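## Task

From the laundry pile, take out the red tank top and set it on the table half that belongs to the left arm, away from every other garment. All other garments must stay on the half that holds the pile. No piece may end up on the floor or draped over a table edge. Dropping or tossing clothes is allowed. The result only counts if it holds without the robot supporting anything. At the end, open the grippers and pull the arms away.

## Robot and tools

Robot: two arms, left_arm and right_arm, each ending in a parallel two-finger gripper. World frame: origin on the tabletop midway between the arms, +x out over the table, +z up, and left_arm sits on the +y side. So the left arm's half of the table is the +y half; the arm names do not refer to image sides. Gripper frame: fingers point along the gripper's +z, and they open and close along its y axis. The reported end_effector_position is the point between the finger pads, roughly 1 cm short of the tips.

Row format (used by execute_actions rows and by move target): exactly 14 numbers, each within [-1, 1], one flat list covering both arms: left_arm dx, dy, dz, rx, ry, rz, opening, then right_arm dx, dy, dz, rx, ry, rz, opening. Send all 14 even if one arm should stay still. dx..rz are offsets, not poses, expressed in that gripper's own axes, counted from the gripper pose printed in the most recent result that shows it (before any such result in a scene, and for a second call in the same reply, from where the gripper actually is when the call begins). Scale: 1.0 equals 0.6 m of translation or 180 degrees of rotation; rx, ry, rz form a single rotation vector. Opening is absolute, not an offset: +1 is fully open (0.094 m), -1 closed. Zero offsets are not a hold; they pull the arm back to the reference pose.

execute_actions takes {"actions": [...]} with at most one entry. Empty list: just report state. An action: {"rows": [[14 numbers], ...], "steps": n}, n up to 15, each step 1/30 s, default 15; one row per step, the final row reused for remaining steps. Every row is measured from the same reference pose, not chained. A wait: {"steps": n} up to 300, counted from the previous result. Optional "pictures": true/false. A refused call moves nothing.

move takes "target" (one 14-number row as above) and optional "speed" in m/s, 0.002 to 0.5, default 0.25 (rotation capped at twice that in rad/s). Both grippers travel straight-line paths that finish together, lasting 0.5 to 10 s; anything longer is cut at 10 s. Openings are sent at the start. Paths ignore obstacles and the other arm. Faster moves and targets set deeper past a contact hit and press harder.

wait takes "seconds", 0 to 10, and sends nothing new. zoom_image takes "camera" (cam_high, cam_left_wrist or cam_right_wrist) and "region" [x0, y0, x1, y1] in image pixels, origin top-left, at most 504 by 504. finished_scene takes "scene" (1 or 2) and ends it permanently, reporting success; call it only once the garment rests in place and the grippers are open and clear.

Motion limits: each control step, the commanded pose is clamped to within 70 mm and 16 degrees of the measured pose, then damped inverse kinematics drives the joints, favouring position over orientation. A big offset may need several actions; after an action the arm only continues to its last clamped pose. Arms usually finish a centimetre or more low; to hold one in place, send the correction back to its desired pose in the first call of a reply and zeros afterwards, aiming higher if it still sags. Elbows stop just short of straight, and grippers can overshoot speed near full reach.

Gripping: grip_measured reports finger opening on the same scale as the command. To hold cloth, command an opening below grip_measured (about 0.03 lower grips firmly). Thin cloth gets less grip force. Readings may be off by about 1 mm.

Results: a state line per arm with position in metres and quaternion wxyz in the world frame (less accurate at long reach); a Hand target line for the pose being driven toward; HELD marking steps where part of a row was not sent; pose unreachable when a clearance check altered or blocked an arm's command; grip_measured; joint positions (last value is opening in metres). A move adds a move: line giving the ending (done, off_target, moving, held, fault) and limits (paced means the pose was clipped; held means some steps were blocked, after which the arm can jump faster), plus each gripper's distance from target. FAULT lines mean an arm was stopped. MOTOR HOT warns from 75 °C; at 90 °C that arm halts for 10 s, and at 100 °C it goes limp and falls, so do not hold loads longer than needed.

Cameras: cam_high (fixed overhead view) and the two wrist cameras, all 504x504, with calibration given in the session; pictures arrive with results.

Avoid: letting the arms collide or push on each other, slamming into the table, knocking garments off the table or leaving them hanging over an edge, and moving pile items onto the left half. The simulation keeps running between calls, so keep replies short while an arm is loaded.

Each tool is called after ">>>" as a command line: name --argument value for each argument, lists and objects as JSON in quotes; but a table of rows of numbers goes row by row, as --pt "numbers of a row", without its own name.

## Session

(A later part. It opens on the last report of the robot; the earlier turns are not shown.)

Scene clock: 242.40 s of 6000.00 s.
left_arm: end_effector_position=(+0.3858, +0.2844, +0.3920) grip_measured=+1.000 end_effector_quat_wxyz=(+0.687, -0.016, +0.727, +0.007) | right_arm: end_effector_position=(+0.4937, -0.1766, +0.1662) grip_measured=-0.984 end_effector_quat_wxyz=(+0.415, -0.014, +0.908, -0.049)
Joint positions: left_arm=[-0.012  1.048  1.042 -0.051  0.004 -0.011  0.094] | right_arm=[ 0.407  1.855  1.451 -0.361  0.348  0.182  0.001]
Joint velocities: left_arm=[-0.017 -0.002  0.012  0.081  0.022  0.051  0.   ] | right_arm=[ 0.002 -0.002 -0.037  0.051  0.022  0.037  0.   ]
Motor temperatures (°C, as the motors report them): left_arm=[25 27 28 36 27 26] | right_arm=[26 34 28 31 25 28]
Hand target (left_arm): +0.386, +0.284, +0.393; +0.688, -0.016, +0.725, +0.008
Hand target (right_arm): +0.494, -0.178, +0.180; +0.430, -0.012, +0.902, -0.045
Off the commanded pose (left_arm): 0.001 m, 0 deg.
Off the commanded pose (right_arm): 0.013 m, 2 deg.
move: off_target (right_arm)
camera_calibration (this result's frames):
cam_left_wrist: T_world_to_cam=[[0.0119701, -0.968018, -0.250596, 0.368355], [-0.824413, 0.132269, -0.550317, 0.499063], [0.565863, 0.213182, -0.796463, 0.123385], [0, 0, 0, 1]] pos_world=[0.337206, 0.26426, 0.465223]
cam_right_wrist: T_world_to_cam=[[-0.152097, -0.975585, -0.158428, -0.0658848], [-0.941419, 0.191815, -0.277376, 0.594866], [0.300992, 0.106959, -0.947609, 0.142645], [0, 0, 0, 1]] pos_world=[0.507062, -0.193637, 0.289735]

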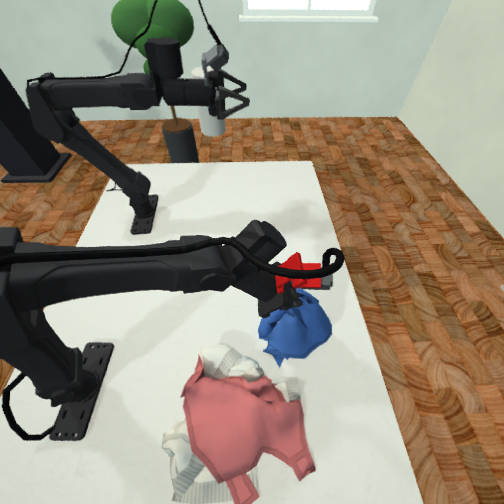

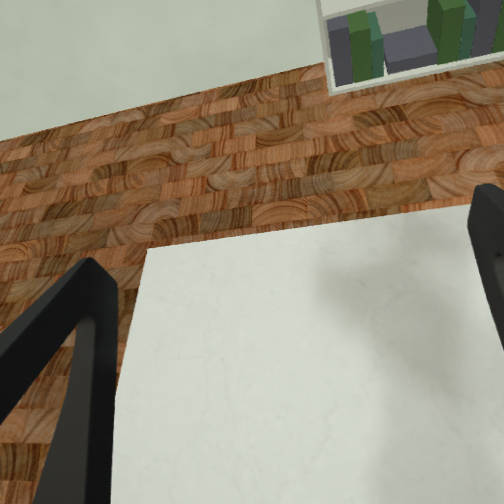

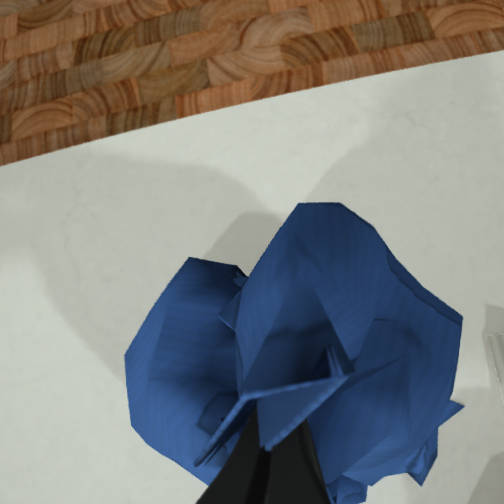

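>>> move --target '[0, 0, 0, 0, 0, 0, 1, -0.1, 0, -0.1, 0, 0, 0, 1]' --speed 0.1

Scene clock: 248.87 s of 6000.00 s.
left_arm: end_effector_position=(+0.3857, +0.2844, +0.3911) grip_measured=+1.000 end_effector_quat_wxyz=(+0.686, -0.016, +0.728, +0.007) | right_arm: end_effector_position=(+0.4897, -0.1697, +0.2413) grip_measured=+1.000 end_effector_quat_wxyz=(+0.408, -0.017, +0.911, -0.047)
Joint positions: left_arm=[-0.012  1.048  1.042 -0.055  0.004 -0.011  0.094] | right_arm=[ 0.423  1.855  1.761 -0.688  0.35   0.195  0.094]
Joint velocities: left_arm=[ 0.007 -0.012 -0.002 -0.007  0.022 -0.11   0.   ] | right_arm=[-0.007  0.002 -0.002 -0.022 -0.007 -0.007  0.   ]
Motor temperatures (°C, as the motors report them): left_arm=[25 27 28 36 27 26] | right_arm=[26 34 28 31 25 28]
Hand target (left_arm): +0.386, +0.284, +0.392; +0.687, -0.016, +0.727, +0.007
Hand target (right_arm): +0.489, -0.167, +0.250; +0.415, -0.014, +0.908, -0.049
Off the commanded pose (left_arm): 0.001 m, 0 deg.
Off the commanded pose (right_arm): 0.010 m, 1 deg.
move: done
camera_calibration (this result's frames):
cam_left_wrist: T_world_to_cam=[[0.0110149, -0.968053, -0.250504, 0.368459], [-0.826505, 0.132192, -0.547189, 0.498102], [0.562822, 0.21307, -0.798644, 0.12472], [0, 0, 0, 1]] pos_world=[0.33743, 0.264268, 0.464463]
cam_right_wrist: T_world_to_cam=[[-0.148119, -0.976291, -0.157851, -0.0501237], [-0.946452, 0.186231, -0.263717, 0.608822], [0.286861, 0.110337, -0.951597, 0.222701], [0, 0, 0, 1]] pos_world=[0.504912, -0.186889, 0.364566]

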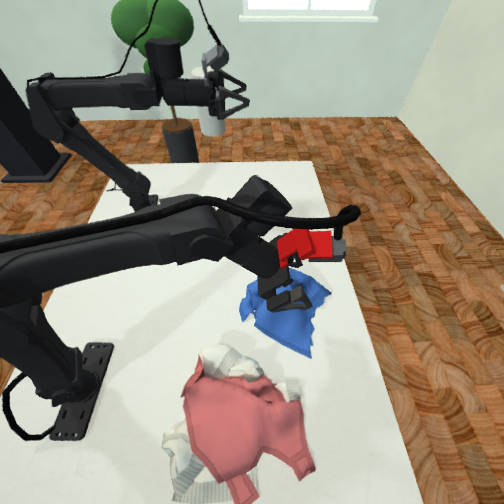

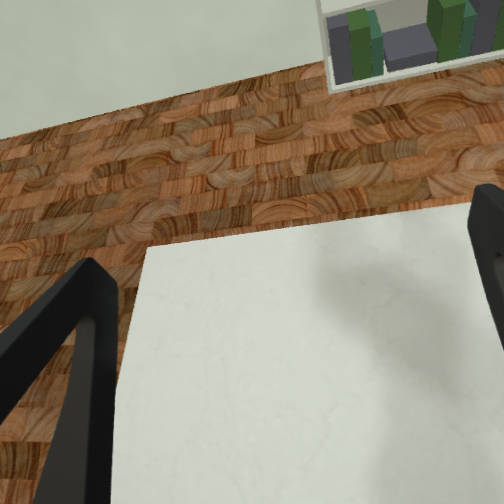

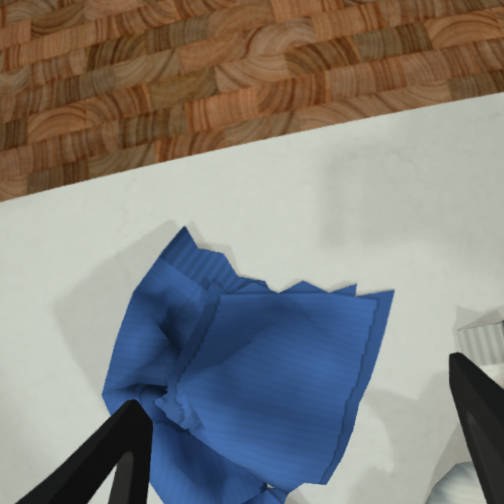

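>>> move --target '[0, 0, 0, 0, 0, 0, 1, 0.113, -0.388, -0.14, 0, 0.25, 0, 1]' --speed 0.3

Scene clock: 262.63 s of 6000.00 s.
left_arm: end_effector_position=(+0.3856, +0.2844, +0.3902) grip_measured=+1.000 end_effector_quat_wxyz=(+0.684, -0.016, +0.729, +0.007) | right_arm: end_effector_position=(+0.3886, -0.4042, +0.2652) grip_measured=+1.000 end_effector_quat_wxyz=(+0.156, +0.001, +0.984, -0.081)
Joint positions: left_arm=[-0.012  1.048  1.042 -0.058  0.004 -0.011  0.094] | right_arm=[-0.166  1.926  2.239 -1.543  0.093 -0.225  0.094]
Joint velocities: left_arm=[-0.007  0.002 -0.002  0.037 -0.007  0.007  0.   ] | right_arm=[ 0.012  0.007  0.002 -0.037  0.051 -0.11   0.   ]
Motor temperatures (°C, as the motors report them): left_arm=[25 27 28 36 27 26] | right_arm=[26 34 28 31 25 28]
Hand target (left_arm): +0.386, +0.284, +0.391; +0.686, -0.016, +0.728, +0.007
Hand target (right_arm): +0.381, -0.403, +0.270; +0.155, -0.004, +0.984, -0.085
Off the commanded pose (left_arm): 0.001 m, 0 deg.
Off the commanded pose (right_arm): 0.010 m, 15 deg.
joint sent to its limit (right arm) — the command would take joint 4 (wrist pitch) past its lower limit, so that joint was sent only as far as its limit.
After step 90, 8.90 s passed at rest.
move: off_target (right_arm)
camera_calibration (this result's frames):
cam_left_wrist: T_world_to_cam=[[0.0101556, -0.968084, -0.250418, 0.368551], [-0.828377, 0.132123, -0.544366, 0.497233], [0.560079, 0.212969, -0.800597, 0.125919], [0, 0, 0, 1]] pos_world=[0.337629, 0.264276, 0.463779]
cam_right_wrist: T_world_to_cam=[[-0.27669, -0.960941, 0.00601364, -0.277555], [-0.934967, 0.270646, 0.229322, 0.462013], [-0.221992, 0.0578283, -0.973332, 0.482629], [0, 0, 0, 1]] pos_world=[0.46231, -0.419665, 0.365478]

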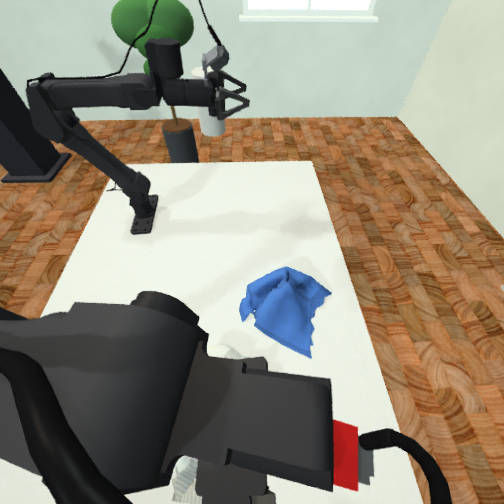

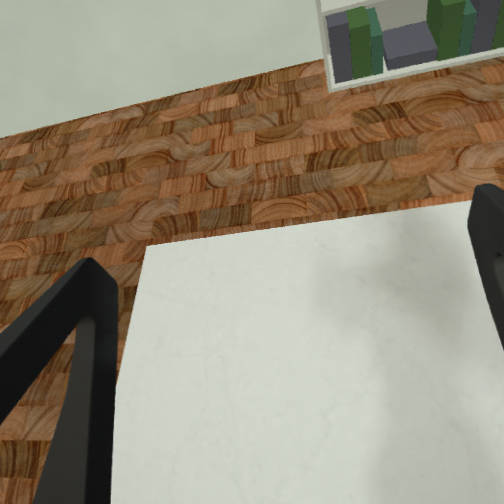

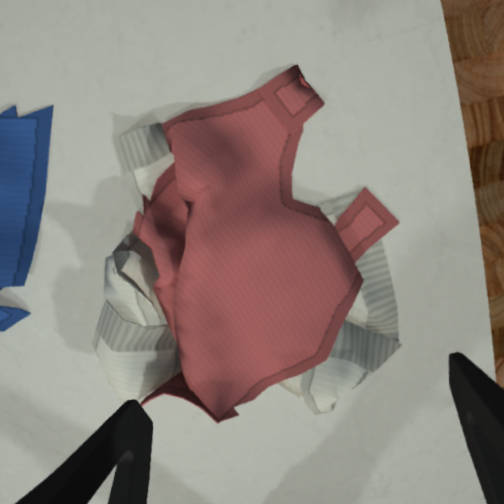

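>>> zoom_image --camera "cam_right_wrist" --region '[110, 170, 250, 310]'

Region (110, 170, 250, 310) of cam_right_wrist's 504x504 image, scaled by 3.600, with more detail than that image has.

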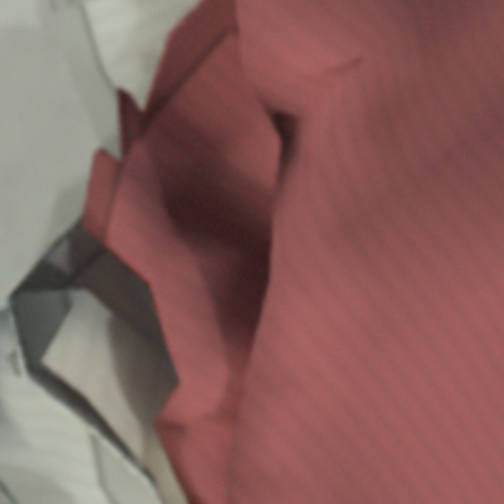

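>>> move --target '[0, 0, 0, 0, 0, 0, 1, 0.047, 0.138, 0.2985, -0.05, 0.1, 0, 0.1]' --speed 0.2

Scene clock: 285.13 s of 6000.00 s.
left_arm: end_effector_position=(+0.3856, +0.2844, +0.3894) grip_measured=+1.000 end_effector_quat_wxyz=(+0.683, -0.016, +0.730, +0.007) | right_arm: end_effector_position=(+0.4121, -0.3546, +0.0724) grip_measured=+0.102 end_effector_quat_wxyz=(-0.009, +0.001, +1.000, -0.005)
Joint positions: left_arm=[-0.012  1.048  1.042 -0.062  0.004 -0.011  0.094] | right_arm=[-0.074  2.202  1.918 -1.304  0.012 -0.117  0.052]
Joint velocities: left_arm=[ 0.002 -0.007 -0.002  0.037 -0.051  0.007  0.   ] | right_arm=[ 0.002 -0.017 -0.007  0.022 -0.022  0.051 -0.   ]
Motor temperatures (°C, as the motors report them): left_arm=[25 27 29 36 27 26] | right_arm=[26 35 27 29 25 28]
Hand target (left_arm): +0.386, +0.284, +0.390; +0.684, -0.016, +0.729, +0.007
Hand target (right_arm): +0.416, -0.350, +0.073; -0.000, +0.001, +1.000, -0.001
Off the commanded pose (left_arm): 0.001 m, 0 deg.
Off the commanded pose (right_arm): 0.008 m, 1 deg.
After step 90, 18.07 s passed at rest.
move: done
camera_calibration (this result's frames):
cam_left_wrist: T_world_to_cam=[[0.00929658, -0.968116, -0.250329, 0.368642], [-0.83024, 0.132055, -0.541538, 0.496359], [0.557329, 0.212868, -0.802541, 0.127115], [0, 0, 0, 1]] pos_world=[0.337825, 0.264283, 0.463094]
cam_right_wrist: T_world_to_cam=[[-0.286734, -0.956717, -0.049755, -0.212565], [-0.802741, 0.211592, 0.557526, 0.415613], [-0.522867, 0.199802, -0.828667, 0.46114], [0, 0, 0, 1]] pos_world=[0.513795, -0.383441, 0.13984]

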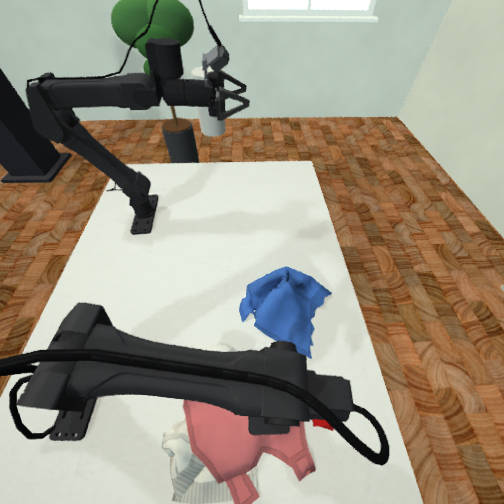

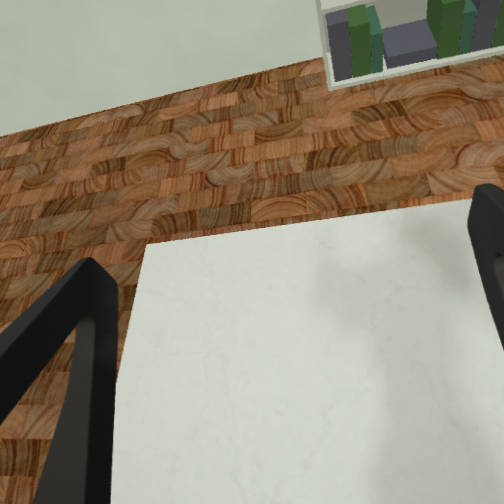

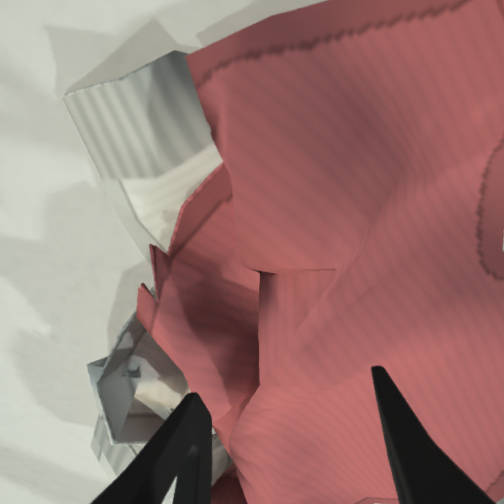

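>>> move --target '[0, 0, 0, 0, 0, 0, 1, 0.022, 0.012, 0.03, 0, 0, 0, 0.1]' --speed 0.06

Scene clock: 302.50 s of 6000.00 s.
left_arm: end_effector_position=(+0.3855, +0.2844, +0.3884) grip_measured=+1.000 end_effector_quat_wxyz=(+0.682, -0.016, +0.731, +0.007) | right_arm: end_effector_position=(+0.3951, -0.3525, +0.0477) grip_measured=+0.102 end_effector_quat_wxyz=(-0.025, +0.004, +1.000, -0.003)
Joint positions: left_arm=[-0.012  1.048  1.042 -0.065  0.004 -0.011  0.094] | right_arm=[-0.074  2.174  1.774 -1.219  0.011 -0.111  0.052]
Joint velocities: left_arm=[-0.007 -0.012  0.007  0.007 -0.022  0.022  0.   ] | right_arm=[-0.017  0.007 -0.017 -0.037  0.022  0.037 -0.001]
Motor temperatures (°C, as the motors report them): left_arm=[25 27 29 36 27 26] | right_arm=[26 36 27 29 25 28]
Hand target (left_arm): +0.386, +0.284, +0.389; +0.683, -0.016, +0.730, +0.007
Hand target (right_arm): +0.398, -0.347, +0.055; -0.009, +0.001, +1.000, -0.004
Off the commanded pose (left_arm): 0.001 m, 0 deg.
Off the commanded pose (right_arm): 0.009 m, 2 deg.
After step 90, 13.43 s passed at rest.
move: done
camera_calibration (this result's frames):
cam_left_wrist: T_world_to_cam=[[0.00834247, -0.968151, -0.250227, 0.368742], [-0.832298, 0.131979, -0.538387, 0.495384], [0.554265, 0.212755, -0.80469, 0.128441], [0, 0, 0, 1]] pos_world=[0.33804, 0.264291, 0.462333]
cam_right_wrist: T_world_to_cam=[[-0.294102, -0.954731, -0.0446373, -0.213229], [-0.783138, 0.213944, 0.583887, 0.407111], [-0.547905, 0.206679, -0.810607, 0.442818], [0, 0, 0, 1]] pos_world=[0.498735, -0.382196, 0.111727]

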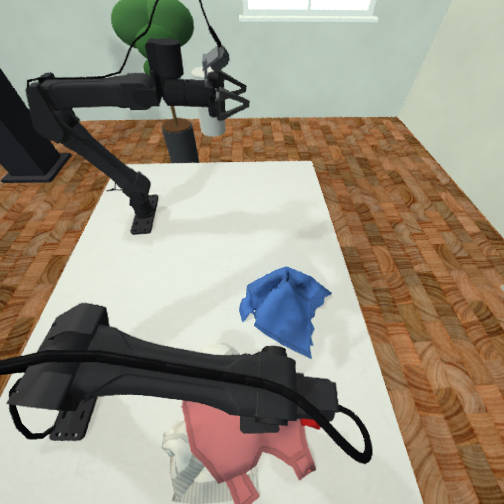

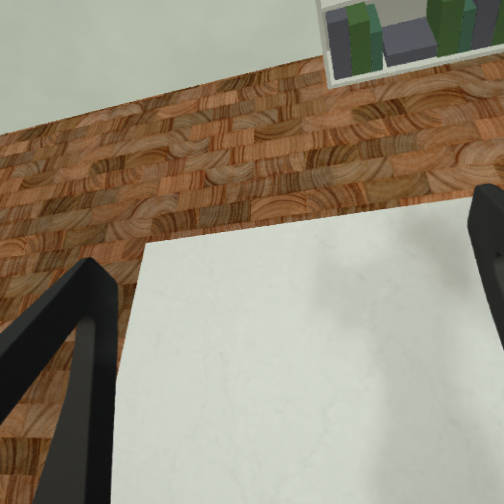

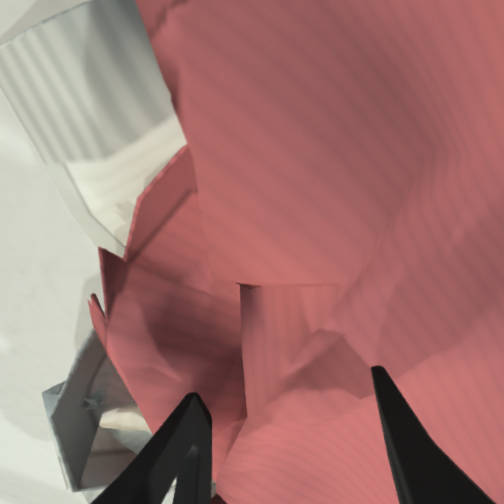

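>>> move --target '[0, 0, 0, 0, 0, 0, 1, 0, 0.008, 0.04, 0, 0, 0, 0.1]' --speed 0.04

>>> move --target '[0, 0, 0, 0, 0, 0, 1, 0, 0, 0, 0, 0, 0, -1]' --speed 0.05

Scene clock: 311.37 s of 6000.00 s.
left_arm: end_effector_position=(+0.3855, +0.2844, +0.3876) grip_measured=+1.000 end_effector_quat_wxyz=(+0.680, -0.016, +0.733, +0.007) | right_arm: end_effector_position=(+0.3930, -0.3522, +0.0309) grip_measured=+0.102 end_effector_quat_wxyz=(-0.023, +0.006, +1.000, -0.003)
Joint positions: left_arm=[-0.012  1.048  1.042 -0.069  0.004 -0.011  0.094] | right_arm=[-0.074  2.174  1.706 -1.147  0.011 -0.107  0.052]
Joint velocities: left_arm=[ 0.007 -0.007  0.007 -0.037 -0.022 -0.022  0.   ] | right_arm=[-0.012  0.002  0.027  0.007 -0.007 -0.022 -0.001]
Motor temperatures (°C, as the motors report them): left_arm=[25 27 29 37 27 26] | right_arm=[26 37 27 28 25 28]
Hand target (left_arm): +0.386, +0.284, +0.388; +0.682, -0.016, +0.731, +0.007
Hand target (right_arm): +0.393, -0.348, +0.024; -0.025, +0.004, +1.000, -0.002
Off the commanded pose (left_arm): 0.001 m, 0 deg.
Off the commanded pose (right_arm): 0.009 m, 0 deg.
After step 90, 4.87 s passed at rest.
move: done
camera_calibration (this result's frames):
cam_left_wrist: T_world_to_cam=[[0.00748412, -0.968183, -0.250132, 0.36883], [-0.834141, 0.131911, -0.535545, 0.494502], [0.551501, 0.212653, -0.806613, 0.129631], [0, 0, 0, 1]] pos_world=[0.338232, 0.264298, 0.461646]
cam_right_wrist: T_world_to_cam=[[-0.297515, -0.953639, -0.0453666, -0.212595], [-0.785193, 0.217379, 0.579844, 0.417397], [-0.5431, 0.208134, -0.813464, 0.426772], [0, 0, 0, 1]] pos_world=[0.496266, -0.382298, 0.0954937]

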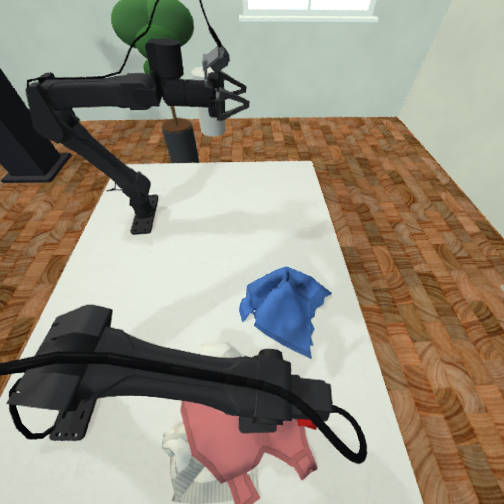

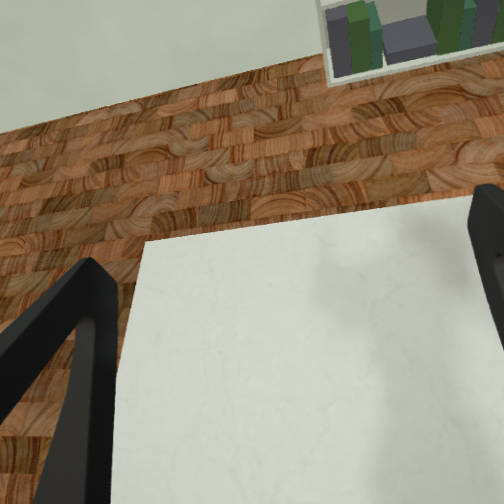

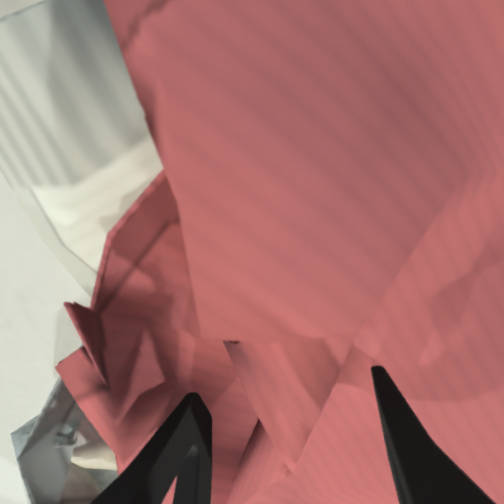

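Scene clock: 311.87 s of 6000.00 s.
left_arm: end_effector_position=(+0.3854, +0.2844, +0.3867) grip_measured=+1.000 end_effector_quat_wxyz=(+0.679, -0.016, +0.734, +0.007) | right_arm: end_effector_position=(+0.3931, -0.3522, +0.0309) grip_measured=-0.979 end_effector_quat_wxyz=(-0.022, +0.006, +1.000, -0.003)
Joint positions: left_arm=[-0.012  1.048  1.042 -0.072  0.004 -0.011  0.094] | right_arm=[-0.074  2.174  1.706 -1.147  0.011 -0.107  0.001]
Joint velocities: left_arm=[-0.002  0.017 -0.017 -0.11   0.007 -0.037  0.   ] | right_arm=[ 0.012 -0.007  0.002 -0.037 -0.007 -0.066  0.   ]
Motor temperatures (°C, as the motors report them): left_arm=[25 27 29 37 27 26] | right_arm=[26 37 27 28 25 28]
Hand target (left_arm): +0.385, +0.284, +0.388; +0.680, -0.016, +0.733, +0.007
Hand target (right_arm): +0.393, -0.352, +0.031; -0.022, +0.006, +1.000, -0.003
Off the commanded pose (left_arm): 0.001 m, 0 deg.
Off the commanded pose (right_arm): 0.000 m, 0 deg.
move: done
camera_calibration (this result's frames):
cam_left_wrist: T_world_to_cam=[[0.00662609, -0.968214, -0.250034, 0.368917], [-0.835973, 0.131844, -0.532697, 0.493616], [0.54873, 0.212551, -0.808528, 0.130818], [0, 0, 0, 1]] pos_world=[0.338421, 0.264305, 0.460959]
cam_right_wrist: T_world_to_cam=[[-0.297498, -0.953641, -0.0454362, -0.212584], [-0.785412, 0.217405, 0.579537, 0.417581], [-0.542792, 0.208097, -0.813679, 0.426695], [0, 0, 0, 1]] pos_world=[0.496336, -0.382307, 0.09553]

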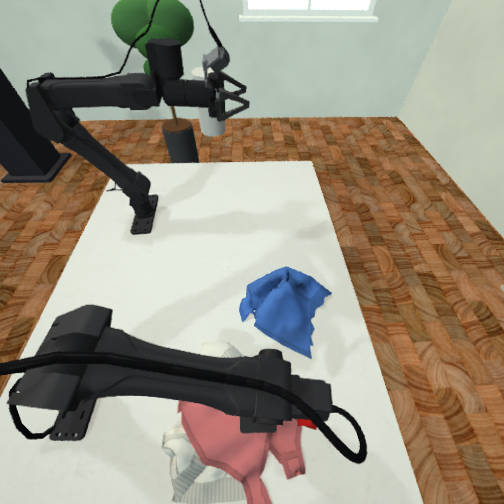

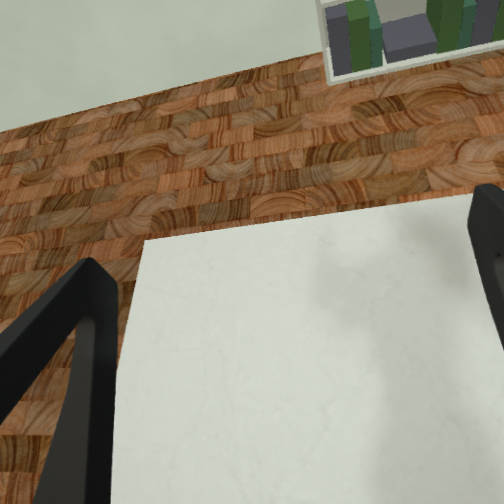

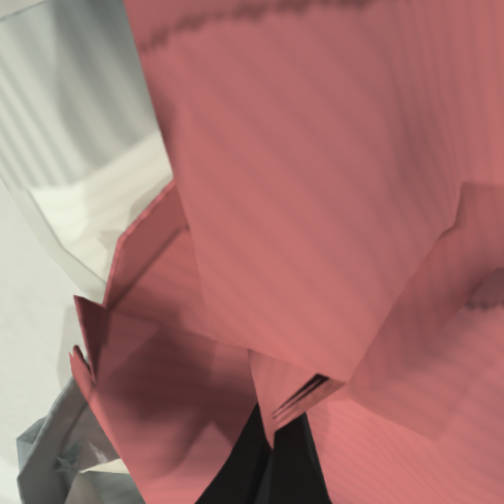

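>>> move --target '[0, 0, 0, 0, 0, 0, 1, 0, 0, -0.5, 0, 0, 0, -1]' --speed 0.12

Scene clock: 317.67 s of 6000.00 s.
left_arm: end_effector_position=(+0.3853, +0.2844, +0.3858) grip_measured=+1.000 end_effector_quat_wxyz=(+0.678, -0.016, +0.735, +0.007) | right_arm: end_effector_position=(+0.4152, -0.3549, +0.3186) grip_measured=-0.979 end_effector_quat_wxyz=(+0.256, +0.007, +0.966, -0.034)
Joint positions: left_arm=[-0.012  1.048  1.042 -0.076  0.004 -0.011  0.094] | right_arm=[-0.074  1.944  2.441 -1.546  0.011 -0.107  0.001]
Joint velocities: left_arm=[ 0.002 -0.007 -0.012 -0.022  0.007 -0.037  0.   ] | right_arm=[-0.007  0.007 -0.007 -0.081  0.007 -0.007  0.   ]
Motor temperatures (°C, as the motors report them): left_arm=[25 27 29 37 27 26] | right_arm=[26 37 27 28 25 28]
Hand target (left_arm): +0.385, +0.284, +0.387; +0.679, -0.016, +0.734, +0.007
Hand target (right_arm): +0.411, -0.351, +0.333; +0.273, +0.005, +0.961, -0.036
Off the commanded pose (left_arm): 0.001 m, 0 deg.
Off the commanded pose (right_arm): 0.015 m, 32 deg; orientation clipped at the last step of the last action.
joint sent to its limit (right arm) — the command would take joint 4 (wrist pitch) past its lower limit, so that joint was sent only as far as its limit.
move: off_target (right_arm); limits=paced
camera_calibration (this result's frames):
cam_left_wrist: T_world_to_cam=[[0.00567314, -0.96825, -0.249921, 0.369012], [-0.837998, 0.131769, -0.529525, 0.492626], [0.545644, 0.212438, -0.810644, 0.132134], [0, 0, 0, 1]] pos_world=[0.338628, 0.264313, 0.460195]
cam_right_wrist: T_world_to_cam=[[-0.245131, -0.959884, -0.136136, -0.190517], [-0.96922, 0.23932, 0.0577811, 0.519103], [-0.022883, 0.14611, -0.989004, 0.49129], [0, 0, 0, 1]] pos_world=[0.467665, -0.378888, 0.429957]

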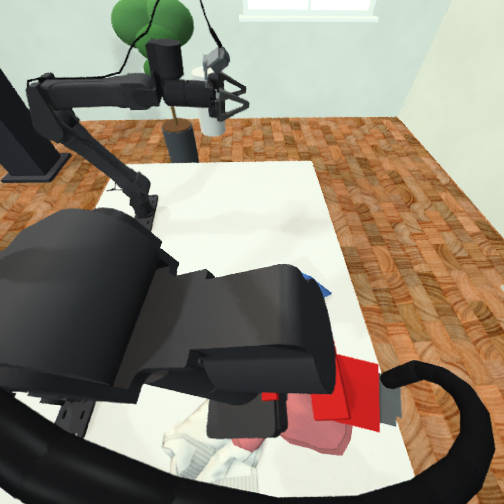

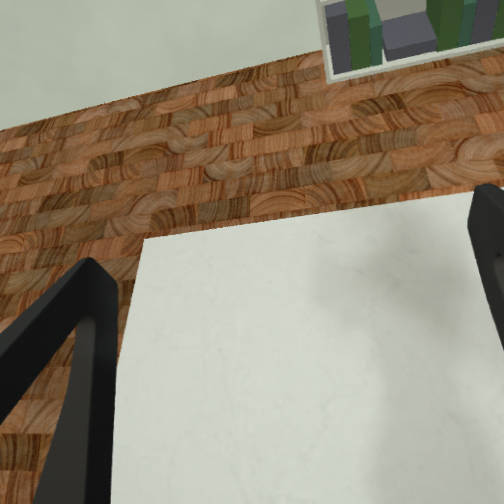

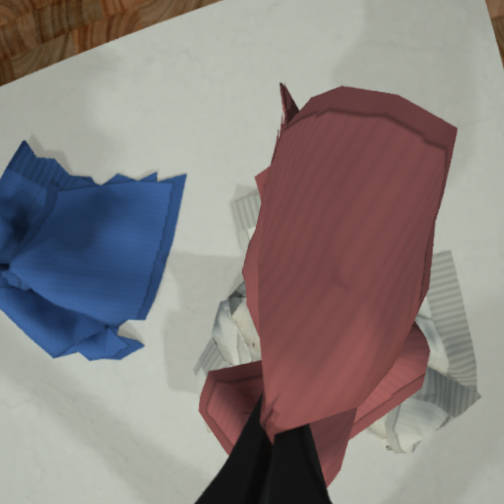

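>>> move --target '[0, 0.17, 0, 0, 0, 0, 1, 0.179, 0.835, -0.126, -0.1375, -0.017, -0.24, -1]' --speed 0.2

Scene clock: 340.77 s of 6000.00 s.
left_arm: end_effector_position=(+0.3799, +0.3843, +0.3601) grip_measured=+1.000 end_effector_quat_wxyz=(+0.657, -0.033, +0.754, -0.006) | right_arm: end_effector_position=(+0.2956, +0.1505, +0.2951) grip_measured=-0.979 end_effector_quat_wxyz=(+0.323, -0.389, +0.852, +0.136)
Joint positions: left_arm=[ 0.444  1.132  1.042 -0.065  0.455  0.016  0.094] | right_arm=[ 1.064  2.333  2.85  -1.382  0.125  0.116  0.001]
Joint velocities: left_arm=[-0.007  0.002 -0.027 -0.037  0.007 -0.022  0.   ] | right_arm=[ 0.007  0.002 -0.007  0.007 -0.037 -0.051 -0.001]
Motor temperatures (°C, as the motors report them): left_arm=[25 27 29 37 27 26] | right_arm=[26 36 28 29 25 28]
Hand target (left_arm): +0.380, +0.386, +0.386; +0.678, -0.018, +0.735, +0.006
Hand target (right_arm): +0.298, +0.154, +0.304; +0.339, -0.388, +0.845, +0.145
Off the commanded pose (left_arm): 0.025 m, 4 deg.
Off the commanded pose (right_arm): 0.007 m, 12 deg.
elbow stopped short (right arm): the move would have taken joint 3 (elbow) straighter than the controller allows; a more bent joint 3 avoids this.
move: off_target (left_arm, right_arm)
camera_calibration (this result's frames):
cam_left_wrist: T_world_to_cam=[[-0.00122149, -0.978087, -0.208195, 0.45078], [-0.866846, 0.104836, -0.487429, 0.467536], [0.498574, 0.179877, -0.847979, 0.136896], [0, 0, 0, 1]] pos_world=[0.337579, 0.367263, 0.437826]
cam_right_wrist: T_world_to_cam=[[0.608239, -0.763662, -0.216485, 0.00392437], [-0.793082, -0.595902, -0.126181, 0.411492], [-0.0326437, 0.248438, -0.968097, 0.372848], [0, 0, 0, 1]] pos_world=[0.336131, 0.155576, 0.413725]

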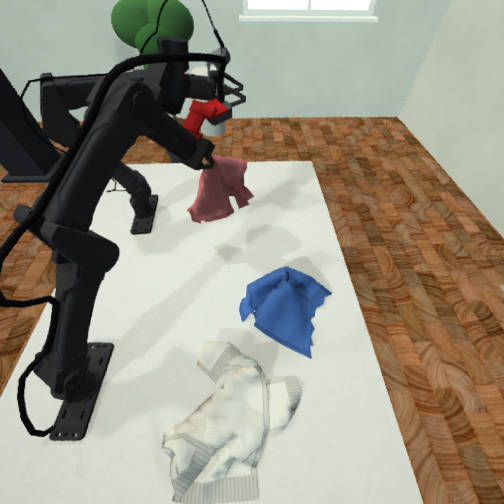

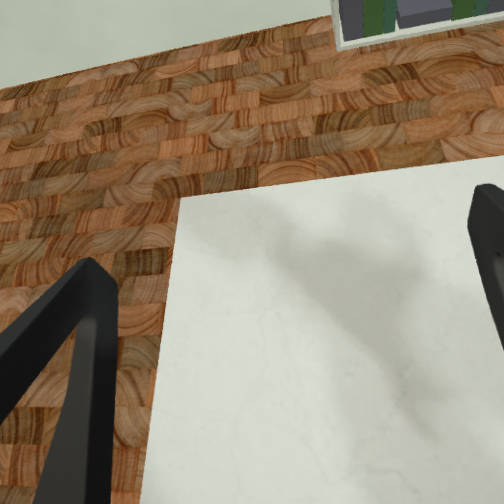

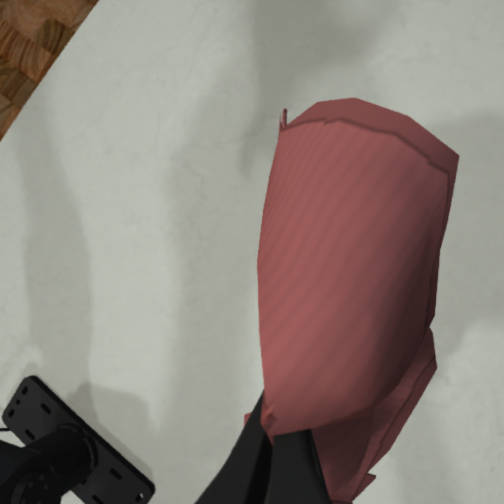

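>>> move --target '[0, 0, 0, 0, 0, 0, 1, 0, 0, 0, 0, 0, 0, 1]' --speed 0.1

Scene clock: 349.03 s of 6000.00 s.
left_arm: end_effector_position=(+0.3799, +0.3842, +0.3597) grip_measured=+1.000 end_effector_quat_wxyz=(+0.656, -0.033, +0.754, -0.007) | right_arm: end_effector_position=(+0.2958, +0.1507, +0.2954) grip_measured=+1.000 end_effector_quat_wxyz=(+0.323, -0.389, +0.852, +0.137)
Joint positions: left_arm=[ 0.444  1.132  1.042 -0.067  0.455  0.016  0.094] | right_arm=[ 1.064  2.333  2.85  -1.38   0.125  0.116  0.094]
Joint velocities: left_arm=[-0.012  0.002  0.002  0.007 -0.037 -0.022  0.   ] | right_arm=[-0.012  0.002  0.022  0.037  0.037 -0.037  0.   ]
Motor temperatures (°C, as the motors report them): left_arm=[25 27 29 37 27 26] | right_arm=[26 36 28 30 25 28]
Hand target (left_arm): +0.380, +0.384, +0.360; +0.657, -0.033, +0.754, -0.006
Hand target (right_arm): +0.296, +0.150, +0.295; +0.323, -0.389, +0.852, +0.136
Off the commanded pose (left_arm): 0.000 m, 0 deg.
Off the commanded pose (right_arm): 0.000 m, 0 deg.
move: done
camera_calibration (this result's frames):
cam_left_wrist: T_world_to_cam=[[-0.0022962, -0.978294, -0.207207, 0.45066], [-0.867558, 0.105, -0.486126, 0.467038], [0.497331, 0.178648, -0.848968, 0.137894], [0, 0, 0, 1]] pos_world=[0.337638, 0.367205, 0.437487]
cam_right_wrist: T_world_to_cam=[[0.608672, -0.763242, -0.216749, 0.00395956], [-0.792786, -0.595986, -0.127635, 0.412142], [-0.031763, 0.249523, -0.967848, 0.372531], [0, 0, 0, 1]] pos_world=[0.336163, 0.155698, 0.414016]

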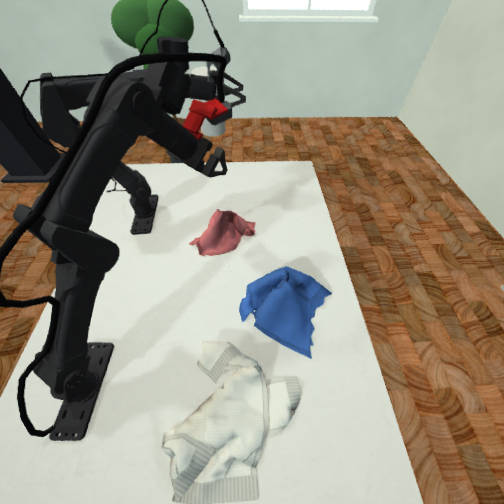

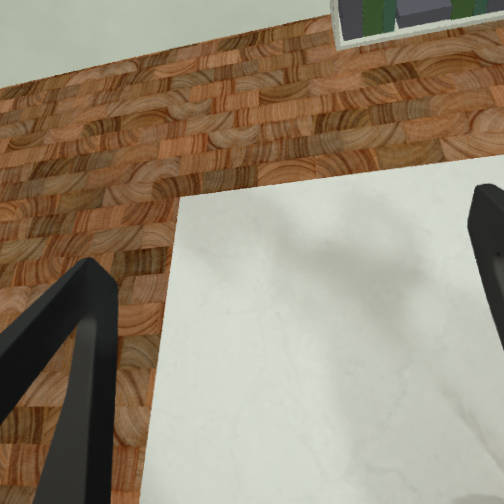

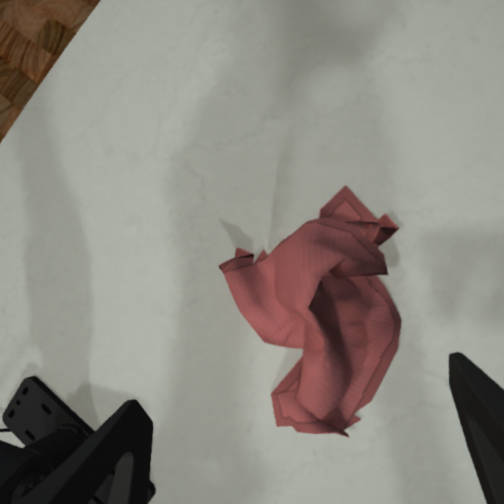

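>>> move --target '[0.30, -0.3455, -0.09, 0, 0.455, 0, 1, 0.167, -0.494, 0.077, 0.092, 0.216, 0.26, 1]' --speed 0.25

Scene clock: 390.17 s of 6000.00 s.
left_arm: end_effector_position=(+0.3063, +0.1740, +0.1864) grip_measured=+1.000 end_effector_quat_wxyz=(-0.008, -0.025, +1.000, -0.009) | right_arm: end_effector_position=(+0.4840, -0.0866, +0.1946) grip_measured=+1.000 end_effector_quat_wxyz=(+0.193, -0.010, +0.978, +0.073)
Joint positions: left_arm=[-0.348  1.777  1.768 -1.572  0.022 -0.348  0.094] | right_arm=[ 0.464  2.489  2.85  -1.516  0.019  0.395  0.094]
Joint velocities: left_arm=[-0.002 -0.007  0.002  0.007  0.007  0.007  0.   ] | right_arm=[-0.012  0.002 -0.007 -0.022 -0.007 -0.007  0.   ]
Motor temperatures (°C, as the motors report them): left_arm=[25 28 29 36 27 26] | right_arm=[26 37 28 31 25 28]
Hand target (left_arm): +0.309, +0.169, +0.198; +0.008, -0.027, +0.999, -0.020
Hand target (right_arm): +0.490, -0.085, +0.200; +0.207, -0.006, +0.975, +0.081
Off the commanded pose (left_arm): 0.017 m, 2 deg.
Off the commanded pose (right_arm): 0.011 m, 24 deg; orientation clipped at the last step of the last action.
elbow stopped short (right arm): the move would have taken joint 3 (elbow) straighter than the controller allows; a more bent joint 3 avoids this.
joint sent to its limit (left arm) — the command would take joint 4 (wrist pitch) past its lower limit, so that joint was sent only as far as its limit.
After step 90, 34.73 s passed at rest.
move: off_target (left_arm, right_arm); limits=paced
camera_calibration (this result's frames):
cam_left_wrist: T_world_to_cam=[[-0.213515, -0.976576, 0.026663, 0.229784], [-0.588356, 0.150328, 0.794505, 0.00890559], [-0.779903, 0.153952, -0.606672, 0.415281], [0, 0, 0, 1]] pos_world=[0.378181, 0.159129, 0.238737]
cam_right_wrist: T_world_to_cam=[[-0.19236, -0.934385, -0.299872, 0.0754748], [-0.967341, 0.129145, 0.218115, 0.487079], [-0.165076, 0.332035, -0.92871, 0.404228], [0, 0, 0, 1]] pos_world=[0.552418, -0.126599, 0.291804]

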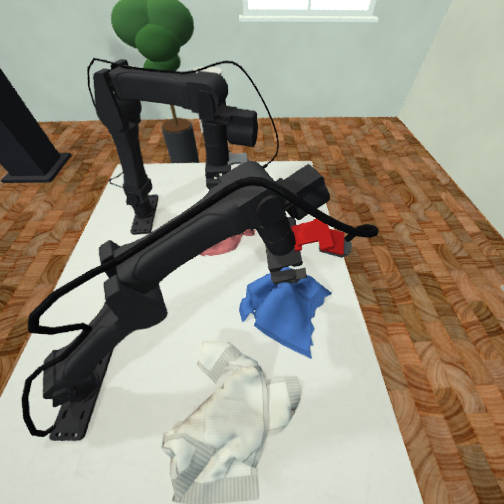

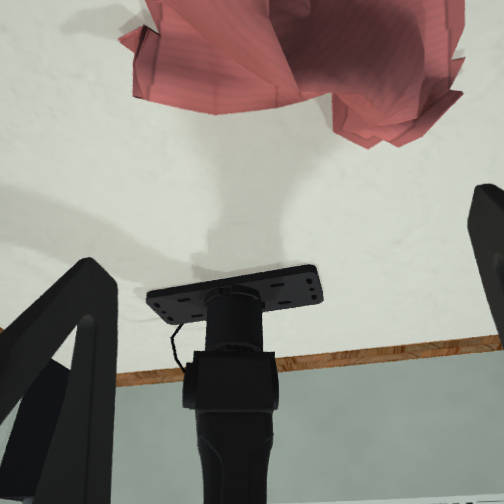

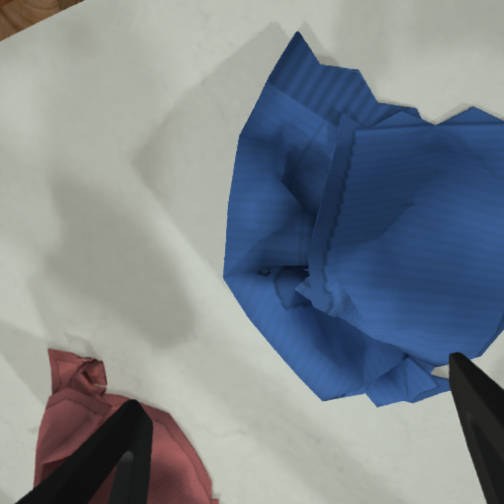

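>>> move --target '[0, -0.01, 0.24, 0, 0, 0, 0.3, 0.098, -0.036, 0.225, 0, 0.1, 0, 0.3]' --speed 0.15

Scene clock: 408.67 s of 6000.00 s.
left_arm: end_effector_position=(+0.3036, +0.1693, +0.0425) grip_measured=+0.303 end_effector_quat_wxyz=(-0.017, -0.024, +1.000, -0.006) | right_arm: end_effector_position=(+0.4756, -0.0868, +0.0406) grip_measured=+0.302 end_effector_quat_wxyz=(+0.035, -0.021, +0.997, +0.067)
Joint positions: left_arm=[-0.365  1.82   1.242 -1.021  0.023 -0.364  0.061] | right_arm=[ 0.43   2.66   2.602 -1.399 -0.1    0.349  0.061]
Joint velocities: left_arm=[ 0.007  0.007 -0.012 -0.037 -0.051 -0.007  0.001] | right_arm=[-0.012 -0.002 -0.012  0.022 -0.007 -0.037  0.   ]
Motor temperatures (°C, as the motors report them): left_arm=[25 28 29 33 27 26] | right_arm=[26 38 28 31 25 28]
Hand target (left_arm): +0.306, +0.166, +0.043; -0.008, -0.025, +1.000, -0.009
Hand target (right_arm): +0.479, -0.089, +0.044; +0.039, -0.022, +0.996, +0.071
Off the commanded pose (left_arm): 0.004 m, 1 deg.
Off the commanded pose (right_arm): 0.008 m, 1 deg.
After step 90, 13.80 s passed at rest.
move: done
camera_calibration (this result's frames):
cam_left_wrist: T_world_to_cam=[[-0.213776, -0.976553, 0.0253744, 0.22856], [-0.573607, 0.146509, 0.805922, 0.118019], [-0.790743, 0.157732, -0.591478, 0.328574], [0, 0, 0, 1]] pos_world=[0.376374, 0.154083, 0.0934308]
cam_right_wrist: T_world_to_cam=[[-0.234054, -0.949234, -0.210172, 0.0423678], [-0.856236, 0.0988589, 0.507038, 0.445412], [-0.46052, 0.298632, -0.835907, 0.393766], [0, 0, 0, 1]] pos_world=[0.572631, -0.121407, 0.112215]

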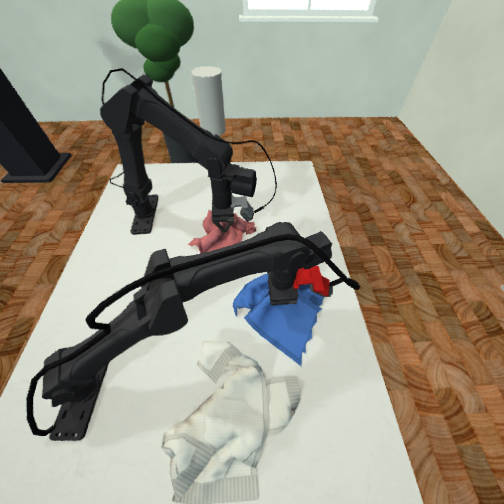

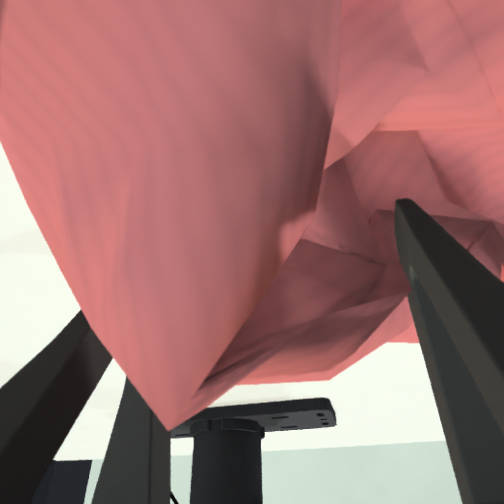

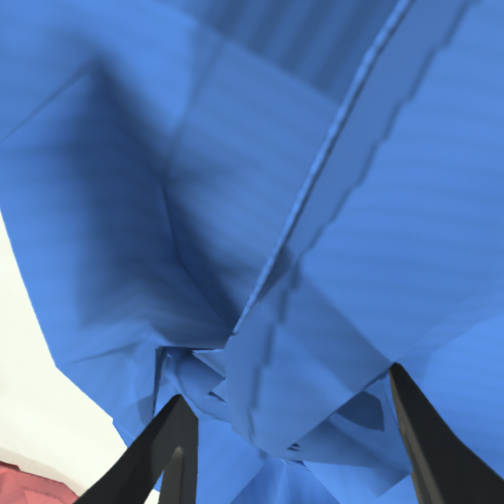

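>>> move --target '[0, 0, 0.01, 0, 0, 0, -1, 0, 0, 0.01, 0, 0, 0, -1]' --speed 0.05

Scene clock: 412.47 s of 6000.00 s.
left_arm: end_effector_position=(+0.3053, +0.1687, +0.0425) grip_measured=-0.945 end_effector_quat_wxyz=(-0.014, -0.024, +1.000, -0.007) | right_arm: end_effector_position=(+0.4746, -0.0873, +0.0356) grip_measured=-0.974 end_effector_quat_wxyz=(+0.031, -0.021, +0.997, +0.066)
Joint positions: left_arm=[-0.365  1.82   1.242 -1.014  0.023 -0.364  0.003] | right_arm=[ 0.43   2.66   2.583 -1.388 -0.1    0.349  0.001]
Joint velocities: left_arm=[ 0.002  0.002  0.007  0.037  0.022  0.022 -0.001] | right_arm=[ 0.007  0.007 -0.002  0.037 -0.022 -0.037 -0.   ]
Motor temperatures (°C, as the motors report them): left_arm=[25 29 29 33 27 26] | right_arm=[26 39 28 30 25 28]
Hand target (left_arm): +0.303, +0.169, +0.037; -0.017, -0.024, +1.000, -0.006
Hand target (right_arm): +0.476, -0.086, +0.035; +0.035, -0.021, +0.997, +0.067
Off the commanded pose (left_arm): 0.006 m, 0 deg.
Off the commanded pose (right_arm): 0.002 m, 0 deg.
After step 90, 0.10 s passed at rest.
move: done
camera_calibration (this result's frames):
cam_left_wrist: T_world_to_cam=[[-0.213953, -0.976495, 0.0260956, 0.228395], [-0.579146, 0.148315, 0.801619, 0.120689], [-0.786647, 0.156396, -0.597266, 0.329209], [0, 0, 0, 1]] pos_world=[0.377734, 0.15364, 0.0939182]
cam_right_wrist: T_world_to_cam=[[-0.235598, -0.94986, -0.205571, 0.041182], [-0.852449, 0.100394, 0.51308, 0.445178], [-0.466716, 0.296119, -0.83336, 0.391893], [0, 0, 0, 1]] pos_world=[0.572097, -0.121623, 0.106642]

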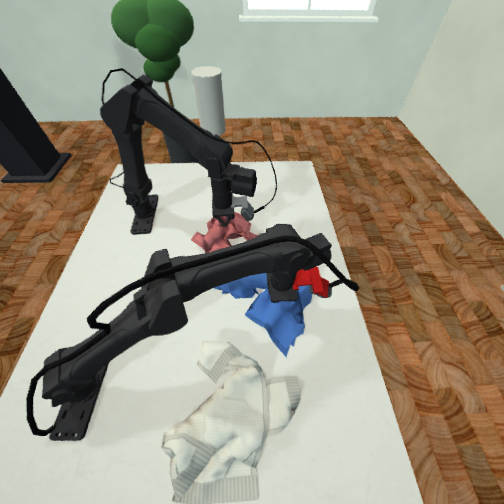

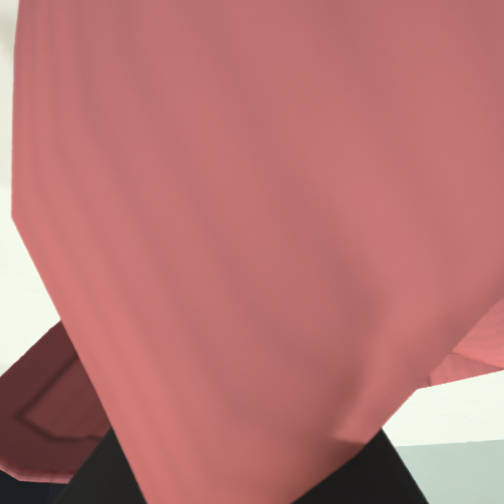

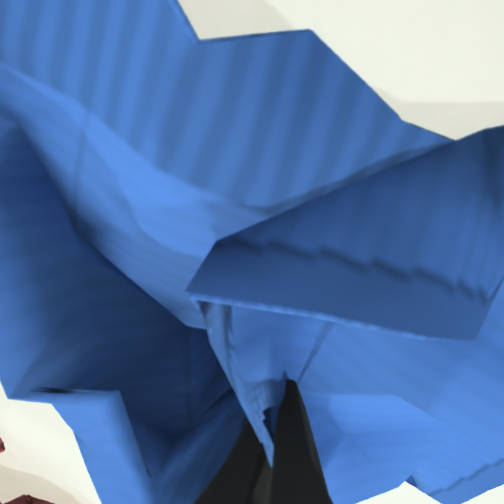

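>>> move --target '[-0.05, 0.25, -0.15, 0, 0, 0, -1, 0, -0.197, -0.16, 0, 0, 0, -1]' --speed 0.15

Scene clock: 419.80 s of 6000.00 s.
left_arm: end_effector_position=(+0.3249, +0.3177, +0.1203) grip_measured=-0.945 end_effector_quat_wxyz=(-0.027, -0.030, +0.999, -0.013) | right_arm: end_effector_position=(+0.4749, -0.2197, +0.1008) grip_measured=-0.974 end_effector_quat_wxyz=(+0.028, -0.015, +0.998, +0.058)
Joint positions: left_arm=[ 0.106  1.824  1.56  -1.364  0.019  0.096  0.003] | right_arm=[ 0.174  2.495  2.535 -1.542 -0.11   0.103  0.001]
Joint velocities: left_arm=[ 0.002  0.002 -0.007 -0.095 -0.037 -0.095 -0.   ] | right_arm=[-0.007 -0.017 -0.002  0.007 -0.051  0.007 -0.001]
Motor temperatures (°C, as the motors report them): left_arm=[25 29 29 32 27 26] | right_arm=[26 40 28 30 25 28]
Hand target (left_arm): +0.331, +0.319, +0.130; -0.013, -0.024, +1.000, -0.010
Hand target (right_arm): +0.475, -0.218, +0.116; +0.042, -0.020, +0.997, +0.064
Off the commanded pose (left_arm): 0.011 m, 2 deg.
Off the commanded pose (right_arm): 0.015 m, 1 deg.
joint sent to its limit (right arm) — the command would take joint 4 (wrist pitch) past its lower limit, so that joint was sent only as far as its limit.
After step 90, 2.53 s passed at rest.
move: off_target (left_arm, right_arm)
camera_calibration (this result's frames):
cam_left_wrist: T_world_to_cam=[[-0.202344, -0.978341, 0.0436481, 0.370739], [-0.560089, 0.152171, 0.814337, 0.0385693], [-0.803341, 0.140329, -0.578749, 0.376101], [0, 0, 0, 1]] pos_world=[0.398756, 0.304063, 0.170077]
cam_right_wrist: T_world_to_cam=[[-0.248143, -0.949796, -0.190559, -0.066696], [-0.847573, 0.117613, 0.517482, 0.426288], [-0.46909, 0.289922, -0.834206, 0.485427], [0, 0, 0, 1]] pos_world=[0.572469, -0.254221, 0.17164]

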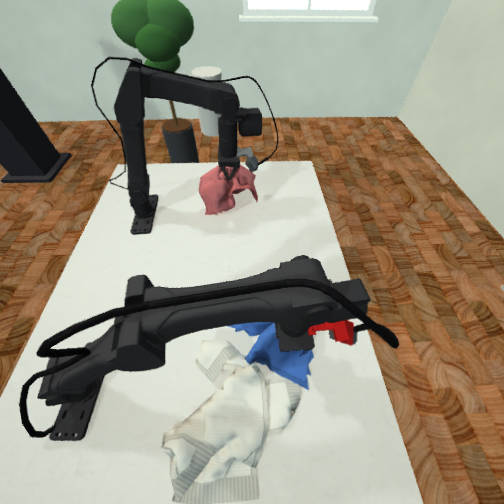

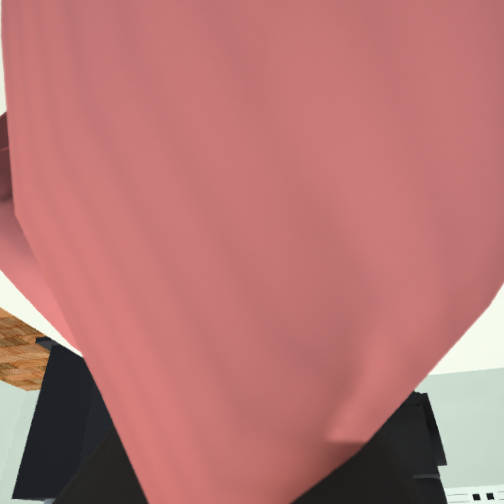

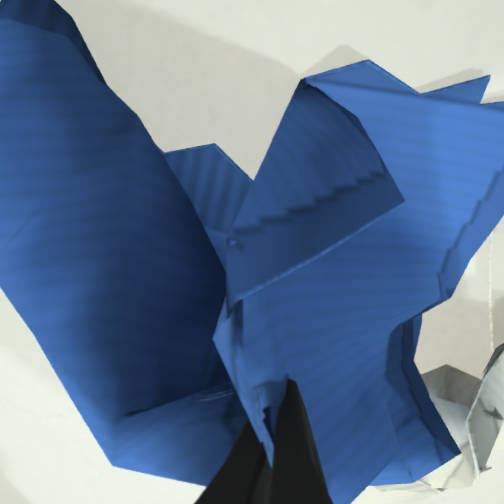

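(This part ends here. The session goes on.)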